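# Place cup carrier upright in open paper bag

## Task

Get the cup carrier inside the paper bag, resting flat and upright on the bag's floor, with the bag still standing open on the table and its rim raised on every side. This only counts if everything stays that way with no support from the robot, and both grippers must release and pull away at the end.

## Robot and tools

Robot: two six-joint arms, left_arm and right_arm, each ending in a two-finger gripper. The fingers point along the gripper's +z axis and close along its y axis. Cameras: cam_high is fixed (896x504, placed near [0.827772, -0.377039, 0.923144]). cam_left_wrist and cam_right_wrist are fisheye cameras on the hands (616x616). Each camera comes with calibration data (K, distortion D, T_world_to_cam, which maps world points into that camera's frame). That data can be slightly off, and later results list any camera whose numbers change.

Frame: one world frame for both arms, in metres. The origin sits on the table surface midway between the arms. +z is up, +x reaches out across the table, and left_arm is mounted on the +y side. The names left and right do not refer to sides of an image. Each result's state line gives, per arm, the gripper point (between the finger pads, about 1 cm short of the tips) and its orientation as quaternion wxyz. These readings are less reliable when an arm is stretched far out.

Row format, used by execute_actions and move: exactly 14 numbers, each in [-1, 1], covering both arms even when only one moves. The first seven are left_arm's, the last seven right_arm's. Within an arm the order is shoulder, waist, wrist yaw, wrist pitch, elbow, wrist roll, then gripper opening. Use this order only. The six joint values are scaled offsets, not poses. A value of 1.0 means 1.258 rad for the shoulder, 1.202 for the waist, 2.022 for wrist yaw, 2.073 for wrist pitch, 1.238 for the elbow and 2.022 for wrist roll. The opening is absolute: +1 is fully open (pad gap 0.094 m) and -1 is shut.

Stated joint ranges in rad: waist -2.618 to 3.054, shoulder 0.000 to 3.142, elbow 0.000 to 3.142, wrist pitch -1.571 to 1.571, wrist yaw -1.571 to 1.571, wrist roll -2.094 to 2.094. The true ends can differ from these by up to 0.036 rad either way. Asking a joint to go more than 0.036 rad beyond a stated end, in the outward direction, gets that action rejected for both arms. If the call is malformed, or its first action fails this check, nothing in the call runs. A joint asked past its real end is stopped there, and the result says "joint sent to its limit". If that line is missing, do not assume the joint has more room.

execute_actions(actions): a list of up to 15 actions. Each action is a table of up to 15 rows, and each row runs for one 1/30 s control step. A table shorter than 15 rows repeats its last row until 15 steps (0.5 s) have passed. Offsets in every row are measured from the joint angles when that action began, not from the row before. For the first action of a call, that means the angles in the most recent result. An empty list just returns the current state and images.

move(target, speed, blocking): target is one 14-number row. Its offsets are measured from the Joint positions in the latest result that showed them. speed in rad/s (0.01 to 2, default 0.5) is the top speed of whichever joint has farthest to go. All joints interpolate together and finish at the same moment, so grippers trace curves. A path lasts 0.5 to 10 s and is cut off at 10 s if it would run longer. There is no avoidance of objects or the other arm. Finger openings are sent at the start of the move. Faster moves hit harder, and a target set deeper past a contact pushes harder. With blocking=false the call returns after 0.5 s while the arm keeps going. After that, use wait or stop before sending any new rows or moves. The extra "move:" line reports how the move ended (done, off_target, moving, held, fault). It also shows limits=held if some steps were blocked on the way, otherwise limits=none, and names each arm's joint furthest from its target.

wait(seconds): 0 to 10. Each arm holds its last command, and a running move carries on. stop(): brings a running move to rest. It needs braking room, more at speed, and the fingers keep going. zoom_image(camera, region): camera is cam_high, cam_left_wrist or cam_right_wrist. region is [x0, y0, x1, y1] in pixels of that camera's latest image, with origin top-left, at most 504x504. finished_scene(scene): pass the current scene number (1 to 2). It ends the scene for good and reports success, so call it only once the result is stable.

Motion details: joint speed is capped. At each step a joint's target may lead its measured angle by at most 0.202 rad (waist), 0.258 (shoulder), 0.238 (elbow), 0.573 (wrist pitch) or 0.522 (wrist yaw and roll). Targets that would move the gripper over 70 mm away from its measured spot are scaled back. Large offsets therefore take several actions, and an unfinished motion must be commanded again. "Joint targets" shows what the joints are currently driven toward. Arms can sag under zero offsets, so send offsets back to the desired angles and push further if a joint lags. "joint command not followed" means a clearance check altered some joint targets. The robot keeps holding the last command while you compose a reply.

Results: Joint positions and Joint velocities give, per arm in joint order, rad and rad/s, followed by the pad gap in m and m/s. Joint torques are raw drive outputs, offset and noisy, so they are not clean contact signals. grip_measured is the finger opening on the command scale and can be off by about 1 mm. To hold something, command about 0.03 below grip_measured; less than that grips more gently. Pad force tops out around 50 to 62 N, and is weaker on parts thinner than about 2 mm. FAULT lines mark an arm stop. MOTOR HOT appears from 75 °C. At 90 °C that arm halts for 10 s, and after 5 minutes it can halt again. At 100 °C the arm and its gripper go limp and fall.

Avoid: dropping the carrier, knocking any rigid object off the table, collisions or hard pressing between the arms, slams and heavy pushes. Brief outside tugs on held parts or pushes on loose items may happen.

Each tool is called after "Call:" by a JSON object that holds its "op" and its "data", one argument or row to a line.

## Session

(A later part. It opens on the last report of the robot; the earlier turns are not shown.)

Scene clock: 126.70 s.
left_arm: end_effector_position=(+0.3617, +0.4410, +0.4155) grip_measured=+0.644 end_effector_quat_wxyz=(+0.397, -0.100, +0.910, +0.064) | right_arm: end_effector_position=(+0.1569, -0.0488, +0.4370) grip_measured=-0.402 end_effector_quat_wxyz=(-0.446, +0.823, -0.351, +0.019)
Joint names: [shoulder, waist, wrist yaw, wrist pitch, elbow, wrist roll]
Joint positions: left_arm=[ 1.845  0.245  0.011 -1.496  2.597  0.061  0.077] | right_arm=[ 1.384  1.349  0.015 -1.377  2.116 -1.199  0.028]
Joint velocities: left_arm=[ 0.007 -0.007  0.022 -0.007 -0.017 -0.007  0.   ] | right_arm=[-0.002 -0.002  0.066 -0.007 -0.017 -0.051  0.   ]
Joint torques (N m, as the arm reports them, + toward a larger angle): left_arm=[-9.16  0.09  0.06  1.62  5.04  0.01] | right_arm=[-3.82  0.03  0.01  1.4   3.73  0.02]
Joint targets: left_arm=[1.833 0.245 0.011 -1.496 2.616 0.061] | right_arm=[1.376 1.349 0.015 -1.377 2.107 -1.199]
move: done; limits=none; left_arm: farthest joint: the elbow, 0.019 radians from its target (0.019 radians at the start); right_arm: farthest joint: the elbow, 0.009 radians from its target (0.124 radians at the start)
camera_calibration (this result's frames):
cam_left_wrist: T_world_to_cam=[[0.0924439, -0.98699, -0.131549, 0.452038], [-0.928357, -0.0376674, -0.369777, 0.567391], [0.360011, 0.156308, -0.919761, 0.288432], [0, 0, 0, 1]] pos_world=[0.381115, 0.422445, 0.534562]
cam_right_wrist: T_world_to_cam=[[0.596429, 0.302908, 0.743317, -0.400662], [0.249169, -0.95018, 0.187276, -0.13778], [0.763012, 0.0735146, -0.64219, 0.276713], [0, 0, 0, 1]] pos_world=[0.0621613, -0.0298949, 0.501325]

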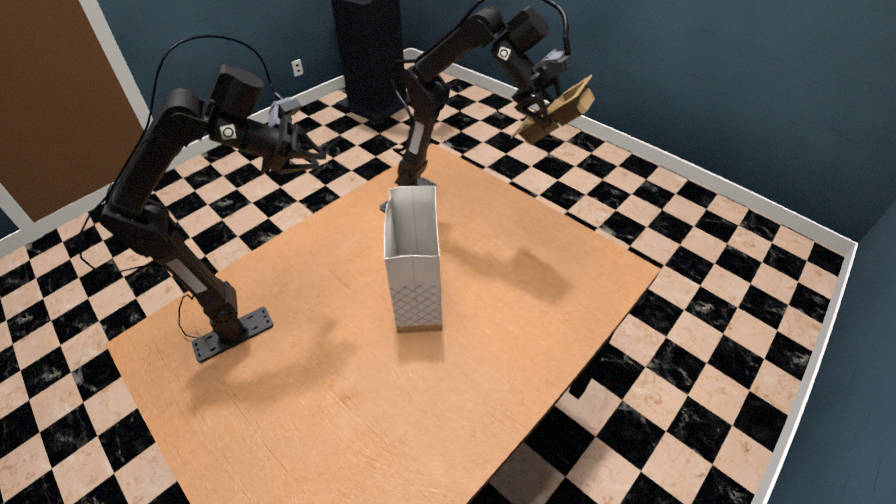

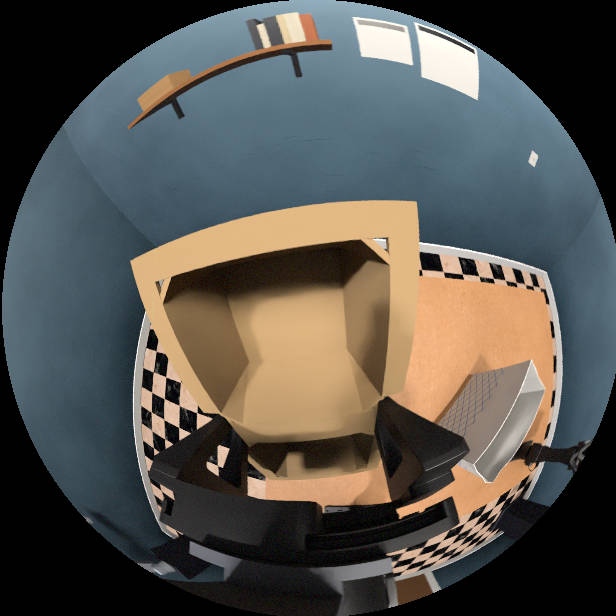

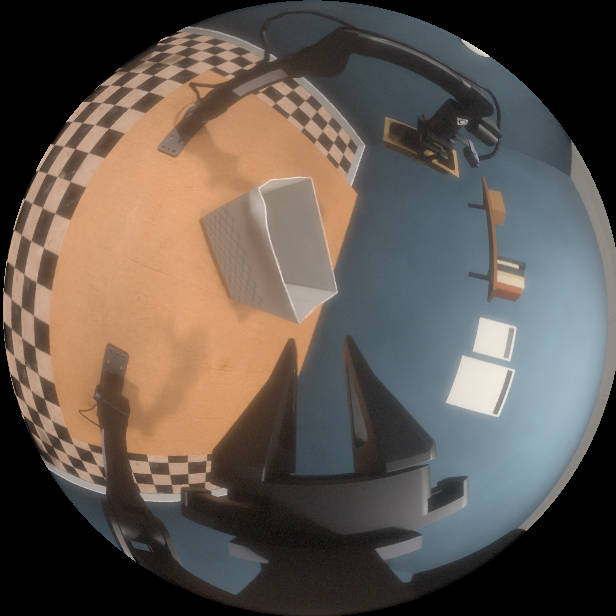

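Call:
{"op": "move", "data": {
  "target": [-0.01,-0.2,0,-0.022,0.015,0,0.6,0,-1,0,0,0,0.5,-0.4],
  "speed": 0.9
}}

Call:
{"op": "move", "data": {
  "target": [-0.018,-0.615,0,0,0.015,0,0.6,0,-0.4,0,0,0,0,-0.4],
  "speed": 0.5
}}

Call:
{"op": "move", "data": {
  "target": [0,0,0,0,-0.25,0,0.6,0,0,0,0,0,0,-0.4],
  "speed": 0.15
}}

Call:
{"op": "zoom_image", "data": {
  "camera": "cam_high",
  "region": [350,160,470,280]
}}

Call:
{"op": "zoom_image", "data": {
  "camera": "cam_left_wrist",
  "region": [200,380,430,530]
}}

Scene clock: 130.93 s.
left_arm: end_effector_position=(+0.3721, +0.3458, +0.4099) grip_measured=+0.644 end_effector_quat_wxyz=(+0.387, +0.007, +0.922, +0.016) | right_arm: end_effector_position=(+0.3377, -0.3490, +0.4370) grip_measured=-0.402 end_effector_quat_wxyz=(+0.442, -0.063, +0.892, -0.063)
Joint names: [shoulder, waist, wrist yaw, wrist pitch, elbow, wrist roll]
Joint positions: left_arm=[ 1.845  0.011  0.011 -1.527  2.597  0.061  0.077] | right_arm=[ 1.384  0.158  0.019 -1.377  2.116 -0.198  0.028]
Joint velocities: left_arm=[-0.012 -0.007 -0.007  0.037 -0.012 -0.051 -0.   ] | right_arm=[-0.002 -0.007 -0.007 -0.139  0.002  0.037 -0.001]
Joint torques (N m, as the arm reports them, + toward a larger angle): left_arm=[-9.   -0.66  0.02  1.45  5.12  0.  ] | right_arm=[-3.18 -0.77 -0.03  1.41  4.46  0.14]
Joint targets: left_arm=[1.833 0.004 0.011 -1.541 2.616 0.061] | right_arm=[1.384 0.147 0.015 -1.377 2.116 -0.188]
move: done; limits=none; left_arm: farthest joint: the elbow, 0.019 radians from its target (0.019 radians at the start); right_arm: farthest joint: the waist, 0.011 radians from its target (1.202 radians at the start)
camera_calibration (this result's frames):
cam_left_wrist: T_world_to_cam=[[-0.142794, -0.981748, -0.125619, 0.43967], [-0.922928, 0.177921, -0.341391, 0.483168], [0.357511, 0.0671888, -0.931489, 0.330941], [0, 0, 0, 1]] pos_world=[0.390396, 0.323444, 0.528448]
cam_right_wrist: T_world_to_cam=[[0.00275935, -0.990815, 0.135196, -0.402792], [-0.991472, -0.0203257, -0.128726, 0.41348], [0.130291, -0.133688, -0.982421, 0.45091], [0, 0, 0, 1]] pos_world=[0.352316, -0.330407, 0.550665]

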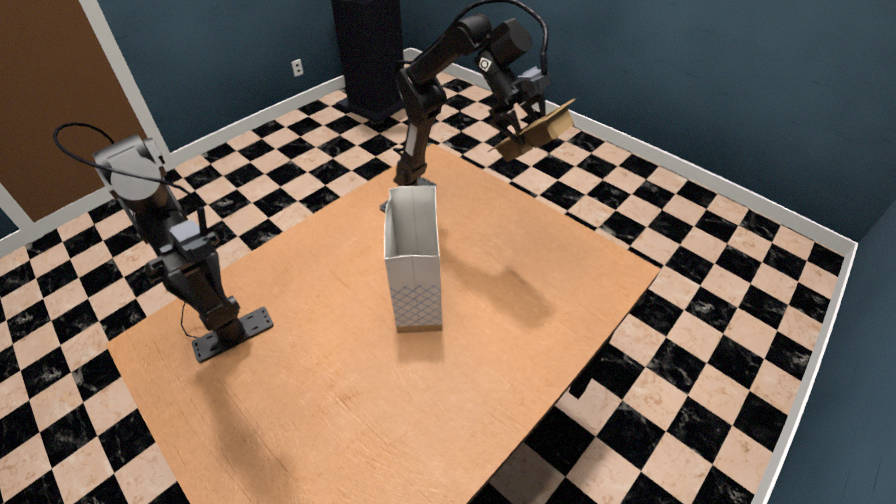

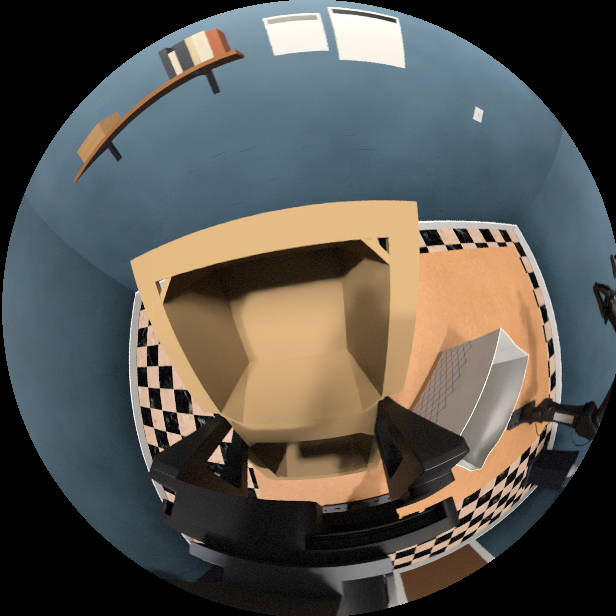

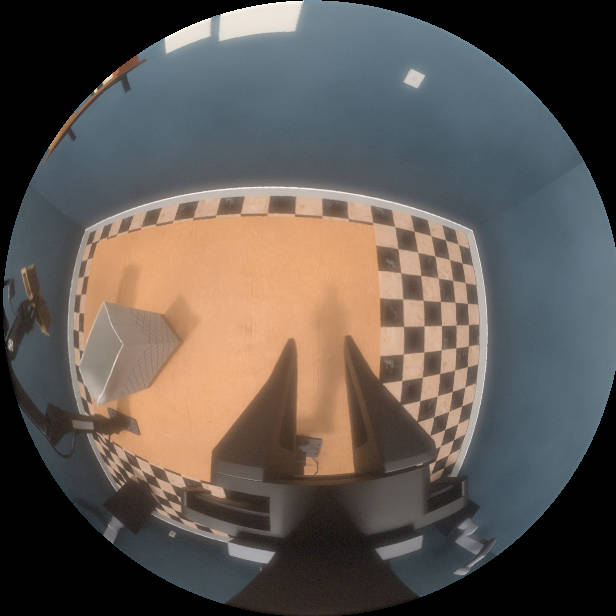

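Scene clock: 132.80 s.
left_arm: end_effector_position=(+0.2790, +0.0669, +0.4099) grip_measured=+0.644 end_effector_quat_wxyz=(+0.367, +0.340, +0.857, -0.125) | right_arm: end_effector_position=(+0.2965, -0.4877, +0.4370) grip_measured=-0.402 end_effector_quat_wxyz=(+0.416, +0.146, +0.883, -0.164)
Joint names: [shoulder, waist, wrist yaw, wrist pitch, elbow, wrist roll]
Joint positions: left_arm=[ 1.845 -0.728  0.011 -1.527  2.597  0.061  0.077] | right_arm=[ 1.384 -0.311  0.019 -1.377  2.116 -0.198  0.028]
Joint velocities: left_arm=[-0.022  0.007 -0.007 -0.051 -0.012 -0.007 -0.001] | right_arm=[ 0.002 -0.002 -0.007  0.051 -0.002 -0.007 -0.001]
Joint torques (N m, as the arm reports them, + toward a larger angle): left_arm=[-9.61 -0.37  0.04  1.5   5.06  0.02] | right_arm=[-3.2  -0.81  0.01  1.4   4.49  0.02]
Joint targets: left_arm=[1.823 -0.729 0.011 -1.527 2.616 0.061] | right_arm=[1.384 -0.323 0.019 -1.377 2.116 -0.198]
move: off_target (left_arm); limits=none; left_arm: farthest joint: the shoulder, 0.023 radians from its target (0.023 radians at the start); right_arm: farthest joint: the waist, 0.012 radians from its target (0.481 radians at the start)
camera_calibration (this result's frames):
cam_left_wrist: T_world_to_cam=[[-0.766749, -0.629536, -0.125619, 0.303146], [-0.562398, 0.7531, -0.341391, 0.307819], [0.309522, -0.191114, -0.931489, 0.413618], [0, 0, 0, 1]] pos_world=[0.27753, 0.0380701, 0.528448]
cam_right_wrist: T_world_to_cam=[[-0.444725, -0.885474, 0.134742, -0.355891], [-0.893905, 0.429366, -0.128756, 0.560184], [0.0561566, -0.177708, -0.98248, 0.43827], [0, 0, 0, 1]] pos_world=[0.317866, -0.477772, 0.550672]

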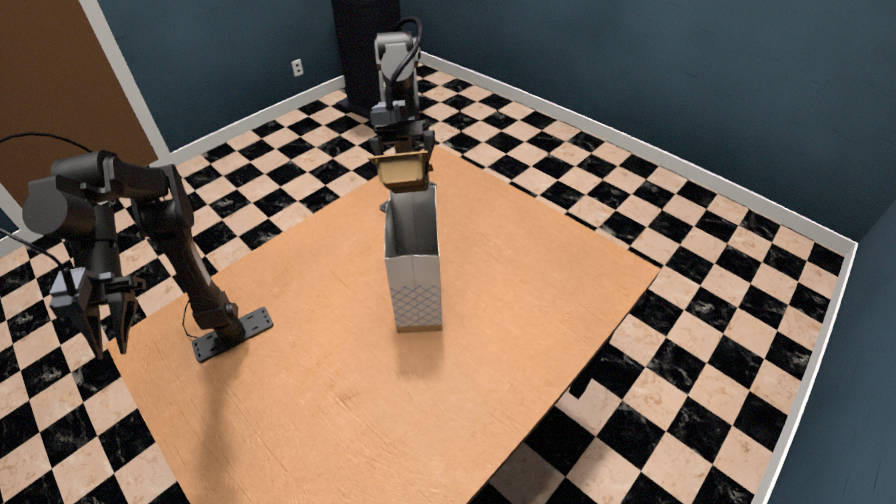

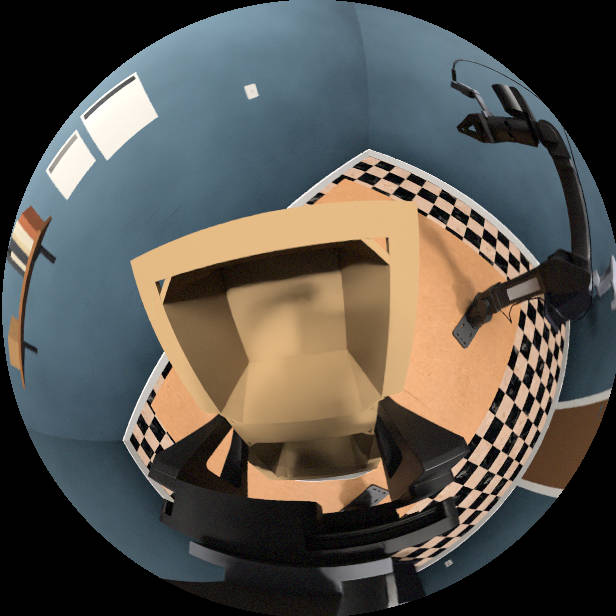

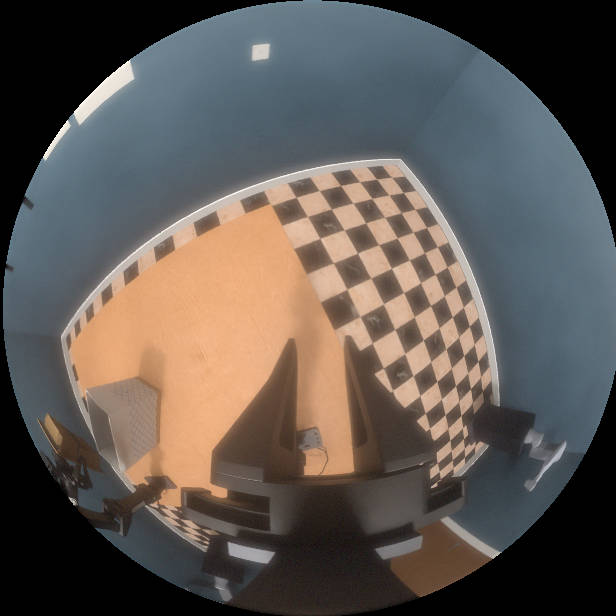

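Scene clock: 135.17 s.
left_arm: end_effector_position=(+0.2767, +0.0689, +0.3155) grip_measured=+0.644 end_effector_quat_wxyz=(+0.232, +0.356, +0.901, -0.081) | right_arm: end_effector_position=(+0.2965, -0.4877, +0.4370) grip_measured=-0.402 end_effector_quat_wxyz=(+0.416, +0.146, +0.883, -0.164)
Joint names: [shoulder, waist, wrist yaw, wrist pitch, elbow, wrist roll]
Joint positions: left_arm=[ 1.845 -0.728  0.011 -1.527  2.299  0.061  0.077] | right_arm=[ 1.384 -0.311  0.019 -1.377  2.116 -0.198  0.028]
Joint velocities: left_arm=[ 0.002  0.012 -0.022 -0.022 -0.002 -0.007 -0.001] | right_arm=[ 0.002 -0.007  0.022  0.11  -0.007  0.022  0.001]
Joint torques (N m, as the arm reports them, + toward a larger angle): left_arm=[-9.06  0.04  0.05  1.08  3.72  0.04] | right_arm=[-3.17  0.01  0.    1.41  4.47  0.01]
Joint targets: left_arm=[1.845 -0.728 0.011 -1.527 2.287 0.061] | right_arm=[1.384 -0.311 0.019 -1.377 2.116 -0.198]
move: done; limits=none; left_arm: farthest joint: the elbow, 0.011 radians from its target (0.310 radians at the start); right_arm: farthest joint: the waist, 0.000 radians from its target (0.000 radians at the start)
camera_calibration (this result's frames):
cam_left_wrist: T_world_to_cam=[[-0.788716, -0.61144, -0.063772, 0.276023], [-0.608723, 0.79126, -0.0580003, 0.193581], [0.085924, -0.0069263, -0.996278, 0.396461], [0, 0, 0, 1]] pos_world=[0.301476, 0.018345, 0.423816]
cam_right_wrist: T_world_to_cam=[[-0.444725, -0.885474, 0.134742, -0.355891], [-0.893905, 0.429366, -0.128756, 0.560184], [0.0561566, -0.177708, -0.98248, 0.43827], [0, 0, 0, 1]] pos_world=[0.317866, -0.477772, 0.550672]

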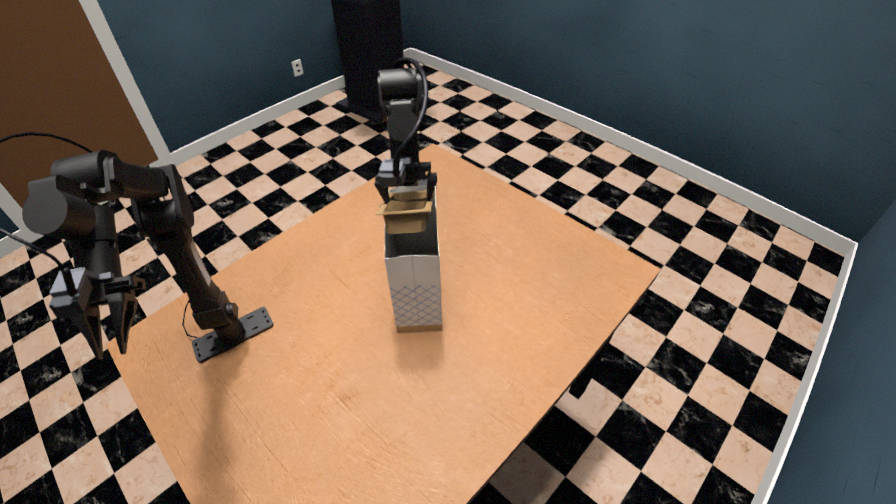

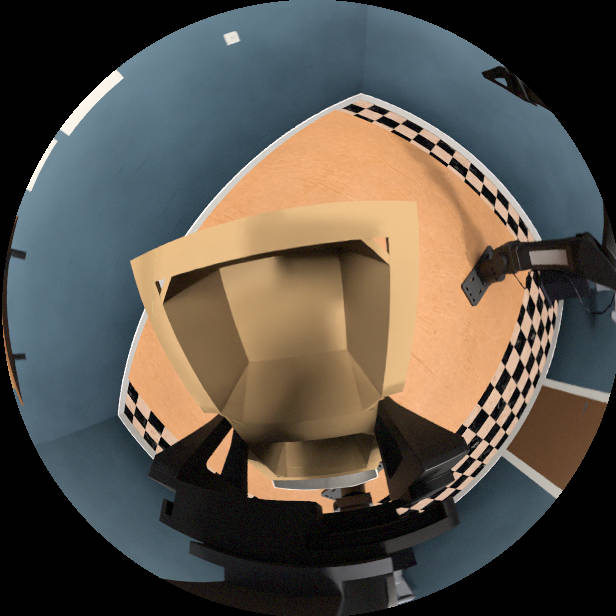

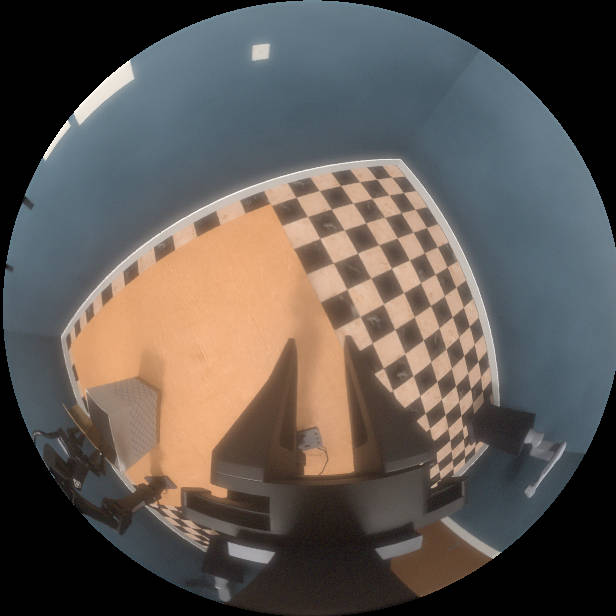

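Region (350, 160, 470, 280) of cam_high's 896x504 image, scaled by 4.200, with more detail than that image has.

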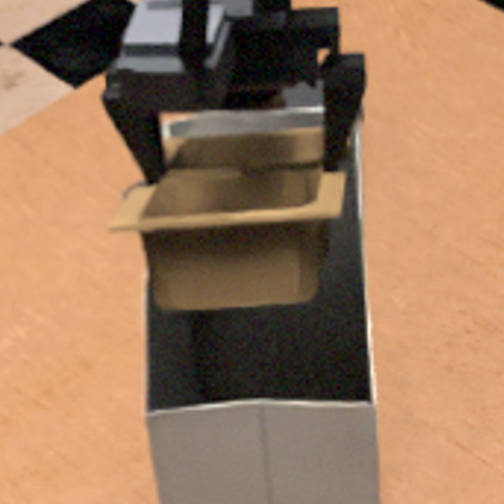

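Region (200, 380, 430, 530) of cam_left_wrist's 616x616 image, scaled by 2.191, with more detail than that image has; it fills the top 329 rows of this view, and the rest is white.

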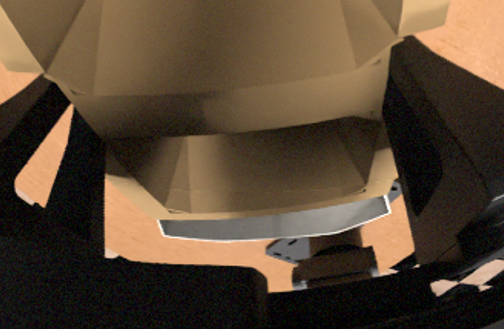

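Call:
{"op": "move", "data": {
  "target": [0,0,0,0,0,-0.036,0.6,0,0,0,0,0,0,-0.4],
  "speed": 0.08
}}

Call:
{"op": "move", "data": {
  "target": [0.01,0,0,0,-0.045,0,0.6,0,0,0,0,0,0,-0.4],
  "speed": 0.05
}}

Call:
{"op": "zoom_image", "data": {
  "camera": "cam_high",
  "region": [350,160,470,280]
}}

Call:
{"op": "zoom_image", "data": {
  "camera": "cam_left_wrist",
  "region": [200,380,430,530]
}}

Scene clock: 137.67 s.
left_arm: end_effector_position=(+0.2767, +0.0689, +0.3155) grip_measured=+0.644 end_effector_quat_wxyz=(+0.230, +0.327, +0.912, -0.089) | right_arm: end_effector_position=(+0.2965, -0.4877, +0.4370) grip_measured=-0.402 end_effector_quat_wxyz=(+0.416, +0.146, +0.883, -0.164)
Joint names: [shoulder, waist, wrist yaw, wrist pitch, elbow, wrist roll]
Joint positions: left_arm=[ 1.845 -0.728  0.011 -1.527  2.299 -0.004  0.077] | right_arm=[ 1.384 -0.311  0.019 -1.377  2.116 -0.198  0.028]
Joint velocities: left_arm=[-0.012  0.012 -0.022 -0.007 -0.017  0.081 -0.   ] | right_arm=[-0.002 -0.017  0.007  0.066  0.002 -0.007 -0.   ]
Joint torques (N m, as the arm reports them, + toward a larger angle): left_arm=[-8.85 -0.03  0.08  1.15  4.57 -0.02] | right_arm=[-3.2   0.01  0.01  1.41  4.49  0.02]
Joint targets: left_arm=[1.845 -0.728 0.011 -1.527 2.299 -0.012] | right_arm=[1.384 -0.311 0.019 -1.377 2.116 -0.198]
move: done; limits=none; left_arm: farthest joint: the wrist roll, 0.008 radians from its target (0.072 radians at the start); right_arm: farthest joint: the waist, 0.000 radians from its target (0.000 radians at the start)
camera_calibration (this result's frames):
cam_left_wrist: T_world_to_cam=[[-0.753767, -0.656288, -0.0335052, 0.259893], [-0.653738, 0.754069, -0.0632981, 0.210269], [0.066807, -0.0258084, -0.997432, 0.403415], [0, 0, 0, 1]] pos_world=[0.306408, 0.0224187, 0.424397]
cam_right_wrist: T_world_to_cam=[[-0.444725, -0.885474, 0.134742, -0.355891], [-0.893905, 0.429366, -0.128756, 0.560184], [0.0561566, -0.177708, -0.98248, 0.43827], [0, 0, 0, 1]] pos_world=[0.317866, -0.477772, 0.550672]

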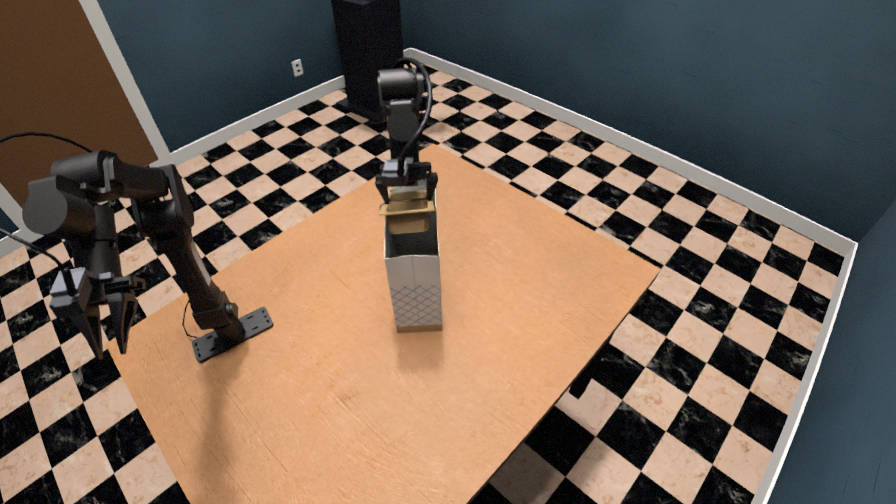

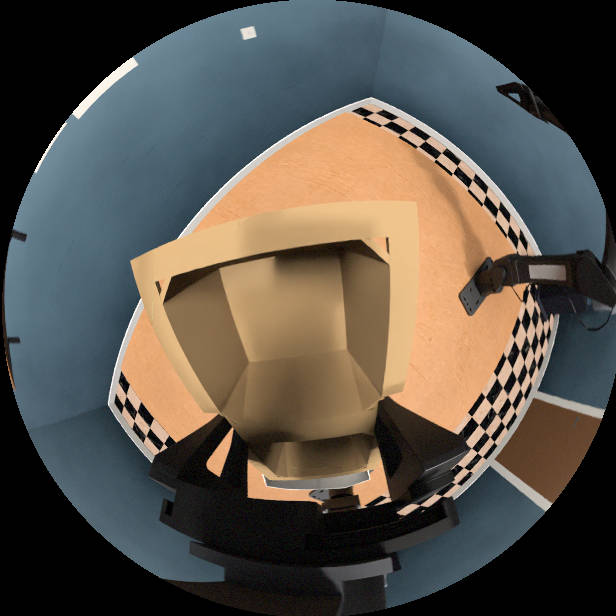

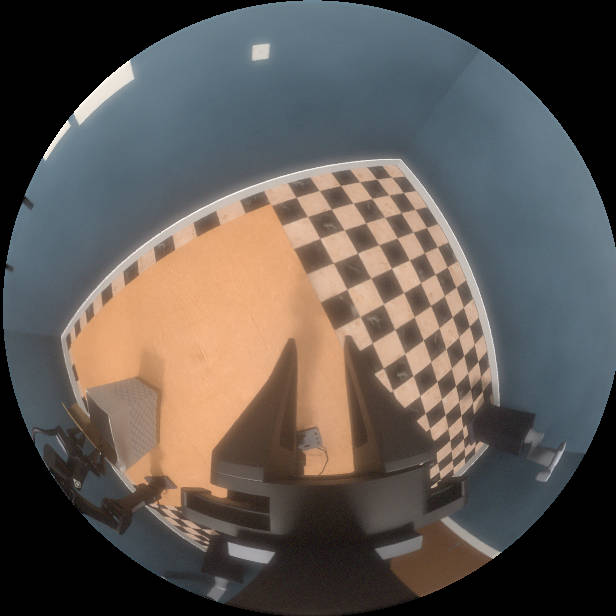

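Scene clock: 139.03 s.
left_arm: end_effector_position=(+0.2747, +0.0705, +0.3025) grip_measured=+0.644 end_effector_quat_wxyz=(+0.211, +0.328, +0.917, -0.082) | right_arm: end_effector_position=(+0.2965, -0.4877, +0.4370) grip_measured=-0.402 end_effector_quat_wxyz=(+0.416, +0.146, +0.883, -0.164)
Joint names: [shoulder, waist, wrist yaw, wrist pitch, elbow, wrist roll]
Joint positions: left_arm=[ 1.845 -0.728  0.011 -1.527  2.257 -0.004  0.077] | right_arm=[ 1.384 -0.311  0.019 -1.377  2.116 -0.198  0.028]
Joint velocities: left_arm=[ 0.002  0.002 -0.037 -0.007 -0.002  0.037 -0.   ] | right_arm=[-0.002 -0.007  0.022 -0.066  0.007 -0.051 -0.   ]
Joint torques (N m, as the arm reports them, + toward a larger angle): left_arm=[-8.07 -0.17  0.08  1.08  3.85 -0.01] | right_arm=[-3.18  0.03  0.    1.41  4.49  0.01]
Joint targets: left_arm=[1.858 -0.728 0.011 -1.527 2.243 -0.004] | right_arm=[1.384 -0.311 0.019 -1.377 2.116 -0.198]
move: done; limits=none; left_arm: farthest joint: the elbow, 0.013 radians from its target (0.055 radians at the start); right_arm: farthest joint: the waist, 0.000 radians from its target (0.000 radians at the start)
camera_calibration (this result's frames):
cam_left_wrist: T_world_to_cam=[[-0.754732, -0.655492, -0.0266372, 0.257161], [-0.655112, 0.755201, -0.0223385, 0.194797], [0.0347591, 0.000590763, -0.999396, 0.398147], [0, 0, 0, 1]] pos_world=[0.307862, 0.0212213, 0.409108]
cam_right_wrist: T_world_to_cam=[[-0.444725, -0.885474, 0.134742, -0.355891], [-0.893905, 0.429366, -0.128756, 0.560184], [0.0561566, -0.177708, -0.98248, 0.43827], [0, 0, 0, 1]] pos_world=[0.317866, -0.477772, 0.550672]

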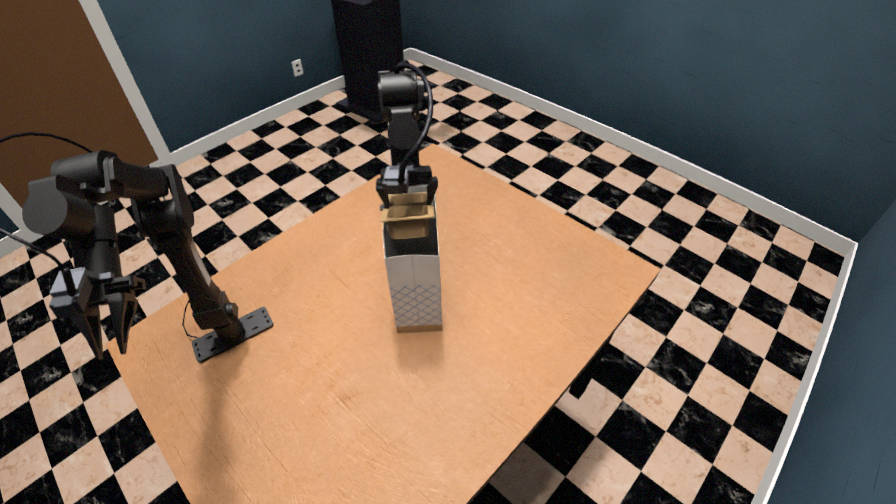

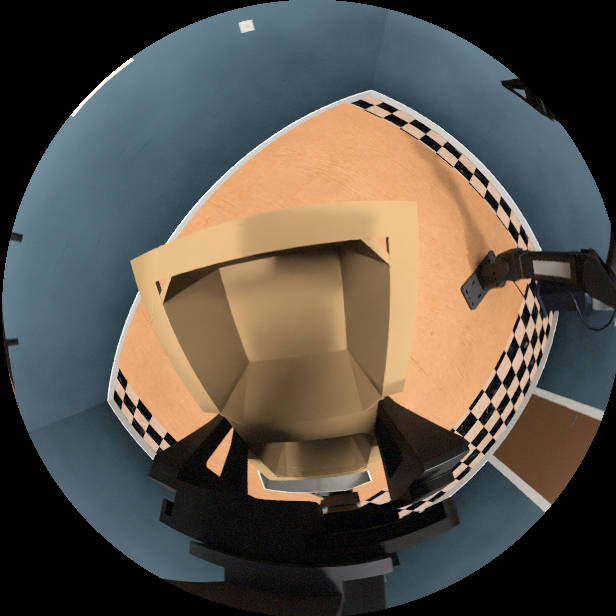

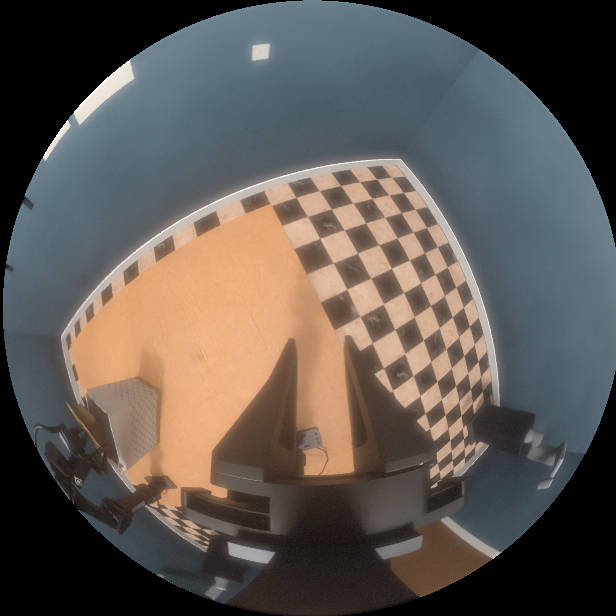

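Region (350, 160, 470, 280) of cam_high's 896x504 image, scaled by 4.200, with more detail than that image has.

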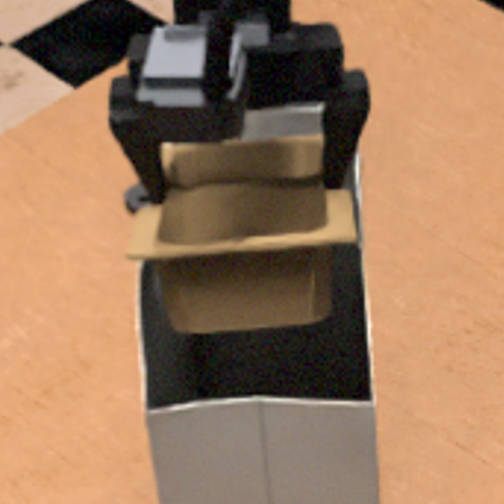

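Region (200, 380, 430, 530) of cam_left_wrist's 616x616 image, scaled by 2.191, with more detail than that image has; it fills the top 329 rows of this view, and the rest is white.

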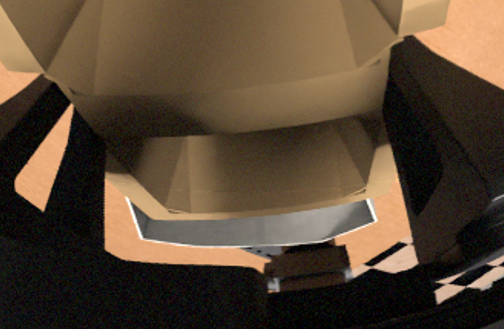

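Call:
{"op": "execute_actions", "data": {
  "actions": []
}}

Scene clock: 140.97 s.
left_arm: end_effector_position=(+0.2747, +0.0705, +0.3025) grip_measured=+0.644 end_effector_quat_wxyz=(+0.211, +0.328, +0.917, -0.082) | right_arm: end_effector_position=(+0.2965, -0.4877, +0.4370) grip_measured=-0.402 end_effector_quat_wxyz=(+0.416, +0.146, +0.883, -0.164)
Joint names: [shoulder, waist, wrist yaw, wrist pitch, elbow, wrist roll]
Joint positions: left_arm=[ 1.845 -0.728  0.011 -1.527  2.257 -0.004  0.077] | right_arm=[ 1.384 -0.311  0.019 -1.377  2.116 -0.198  0.028]
Joint velocities: left_arm=[ 0.002 -0.007 -0.051  0.037 -0.007 -0.037  0.001] | right_arm=[-0.002 -0.007 -0.081  0.007  0.012 -0.066  0.001]
Joint torques (N m, as the arm reports them, + toward a larger angle): left_arm=[-8.1  -0.06  0.1   1.04  3.83 -0.03] | right_arm=[-3.18  0.    0.01  1.41  4.48  0.02]
Joint targets: left_arm=[1.858 -0.728 0.011 -1.527 2.243 -0.004] | right_arm=[1.384 -0.311 0.019 -1.377 2.116 -0.198]
camera_calibration (this result's frames):
cam_left_wrist: T_world_to_cam=[[-0.754732, -0.655492, -0.0266372, 0.257161], [-0.655112, 0.755201, -0.0223385, 0.194797], [0.0347591, 0.000590763, -0.999396, 0.398147], [0, 0, 0, 1]] pos_world=[0.307862, 0.0212213, 0.409108]
cam_right_wrist: T_world_to_cam=[[-0.444725, -0.885474, 0.134742, -0.355891], [-0.893905, 0.429366, -0.128756, 0.560184], [0.0561566, -0.177708, -0.98248, 0.43827], [0, 0, 0, 1]] pos_world=[0.317866, -0.477772, 0.550672]

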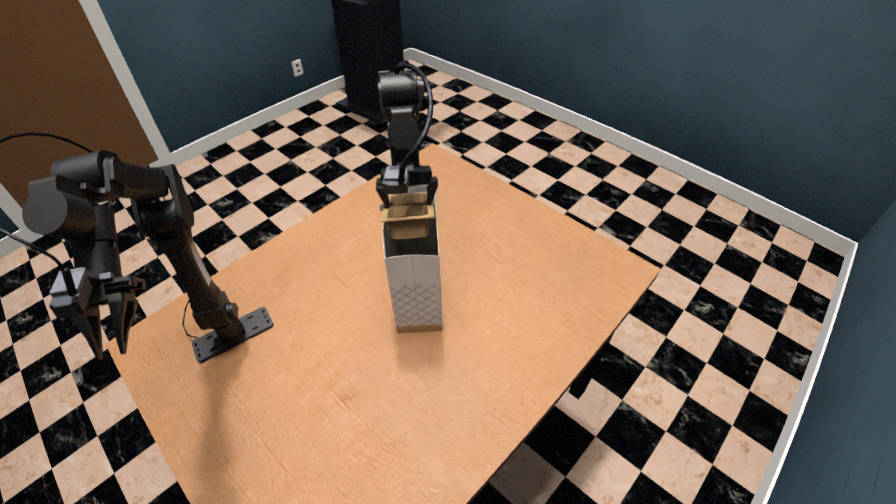

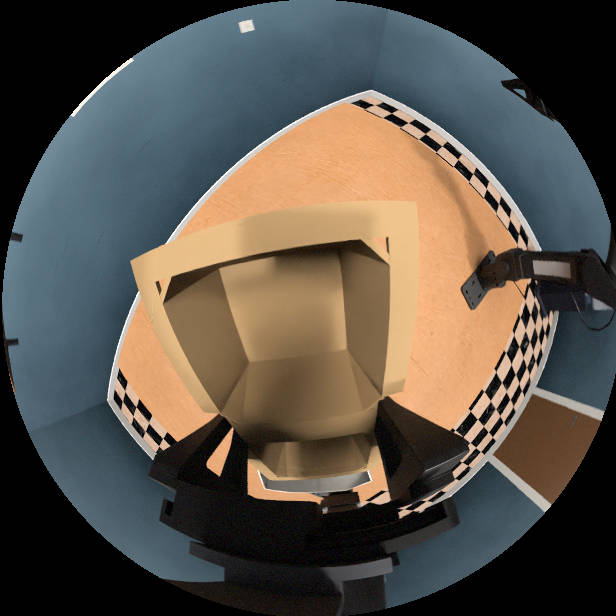

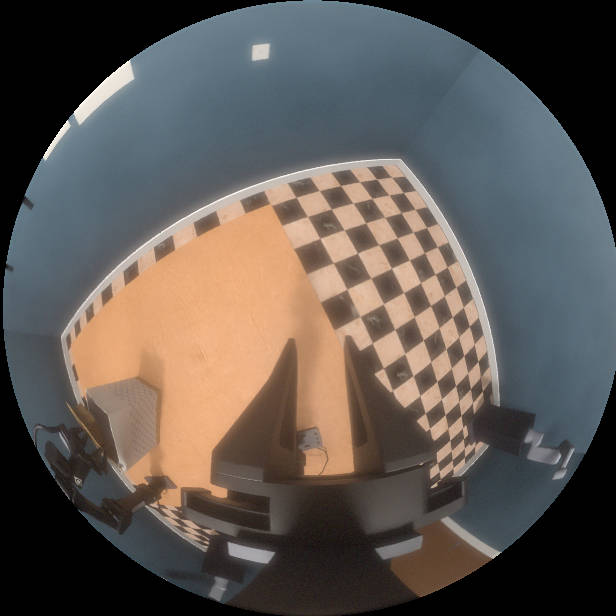

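Call:
{"op": "move", "data": {
  "target": [0.012,0,0,0,-0.058,0,0.6,0,0,0,0,0,0,-0.4],
  "speed": 0.05
}}

Call:
{"op": "zoom_image", "data": {
  "camera": "cam_high",
  "region": [350,160,470,280]
}}

Scene clock: 143.30 s.
left_arm: end_effector_position=(+0.2712, +0.0734, +0.2846) grip_measured=+0.644 end_effector_quat_wxyz=(+0.184, +0.330, +0.923, -0.072) | right_arm: end_effector_position=(+0.2965, -0.4877, +0.4370) grip_measured=-0.402 end_effector_quat_wxyz=(+0.416, +0.146, +0.883, -0.164)
Joint names: [shoulder, waist, wrist yaw, wrist pitch, elbow, wrist roll]
Joint positions: left_arm=[ 1.845 -0.728  0.011 -1.526  2.198 -0.004  0.077] | right_arm=[ 1.384 -0.311  0.019 -1.377  2.116 -0.198  0.028]
Joint velocities: left_arm=[-0.007 -0.017 -0.051 -0.007 -0.007 -0.007 -0.   ] | right_arm=[ 0.007  0.002 -0.022  0.007 -0.012 -0.022 -0.   ]
Joint torques (N m, as the arm reports them, + toward a larger angle): left_arm=[-7.85 -0.14  0.05  0.91  3.86  0.  ] | right_arm=[-3.18  0.    0.    1.41  4.49  0.02]
Joint targets: left_arm=[1.861 -0.728 0.011 -1.527 2.185 -0.004] | right_arm=[1.384 -0.311 0.019 -1.377 2.116 -0.198]
move: done; limits=none; left_arm: farthest joint: the shoulder, 0.015 radians from its target (0.015 radians at the start); right_arm: farthest joint: the waist, 0.000 radians from its target (0.000 radians at the start)
camera_calibration (this result's frames):
cam_left_wrist: T_world_to_cam=[[-0.755708, -0.654688, -0.0169855, 0.253389], [-0.654832, 0.754971, 0.0348285, 0.173586], [-0.00997819, 0.0374428, -0.999249, 0.389748], [0, 0, 0, 1]] pos_world=[0.309047, 0.0202451, 0.387714]
cam_right_wrist: T_world_to_cam=[[-0.444725, -0.885474, 0.134742, -0.355891], [-0.893905, 0.429366, -0.128756, 0.560184], [0.0561566, -0.177708, -0.98248, 0.43827], [0, 0, 0, 1]] pos_world=[0.317866, -0.477772, 0.550672]

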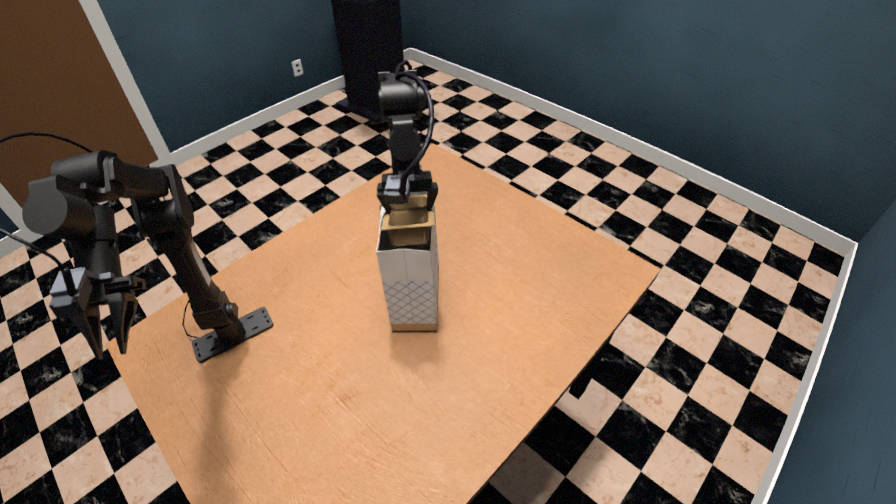

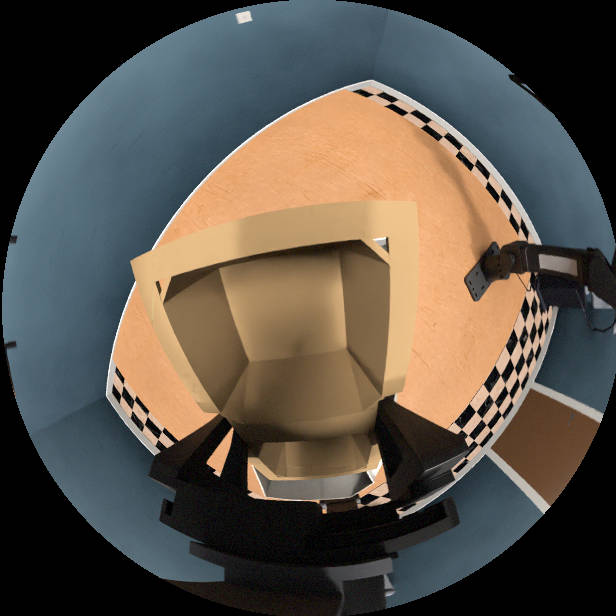

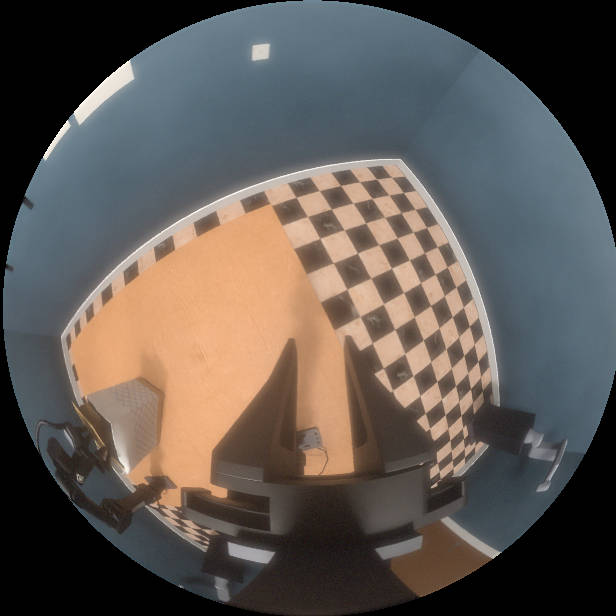

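Region (350, 160, 470, 280) of cam_high's 896x504 image, scaled by 4.200, with more detail than that image has.

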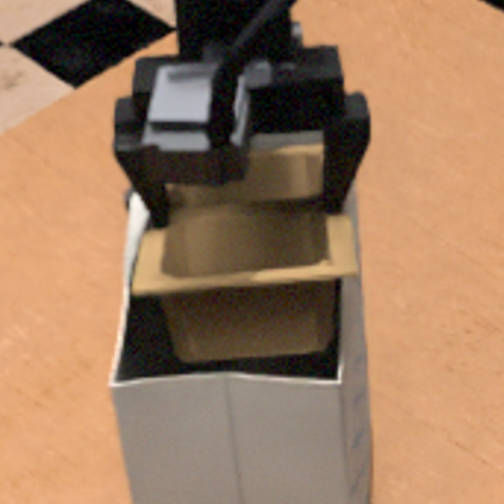

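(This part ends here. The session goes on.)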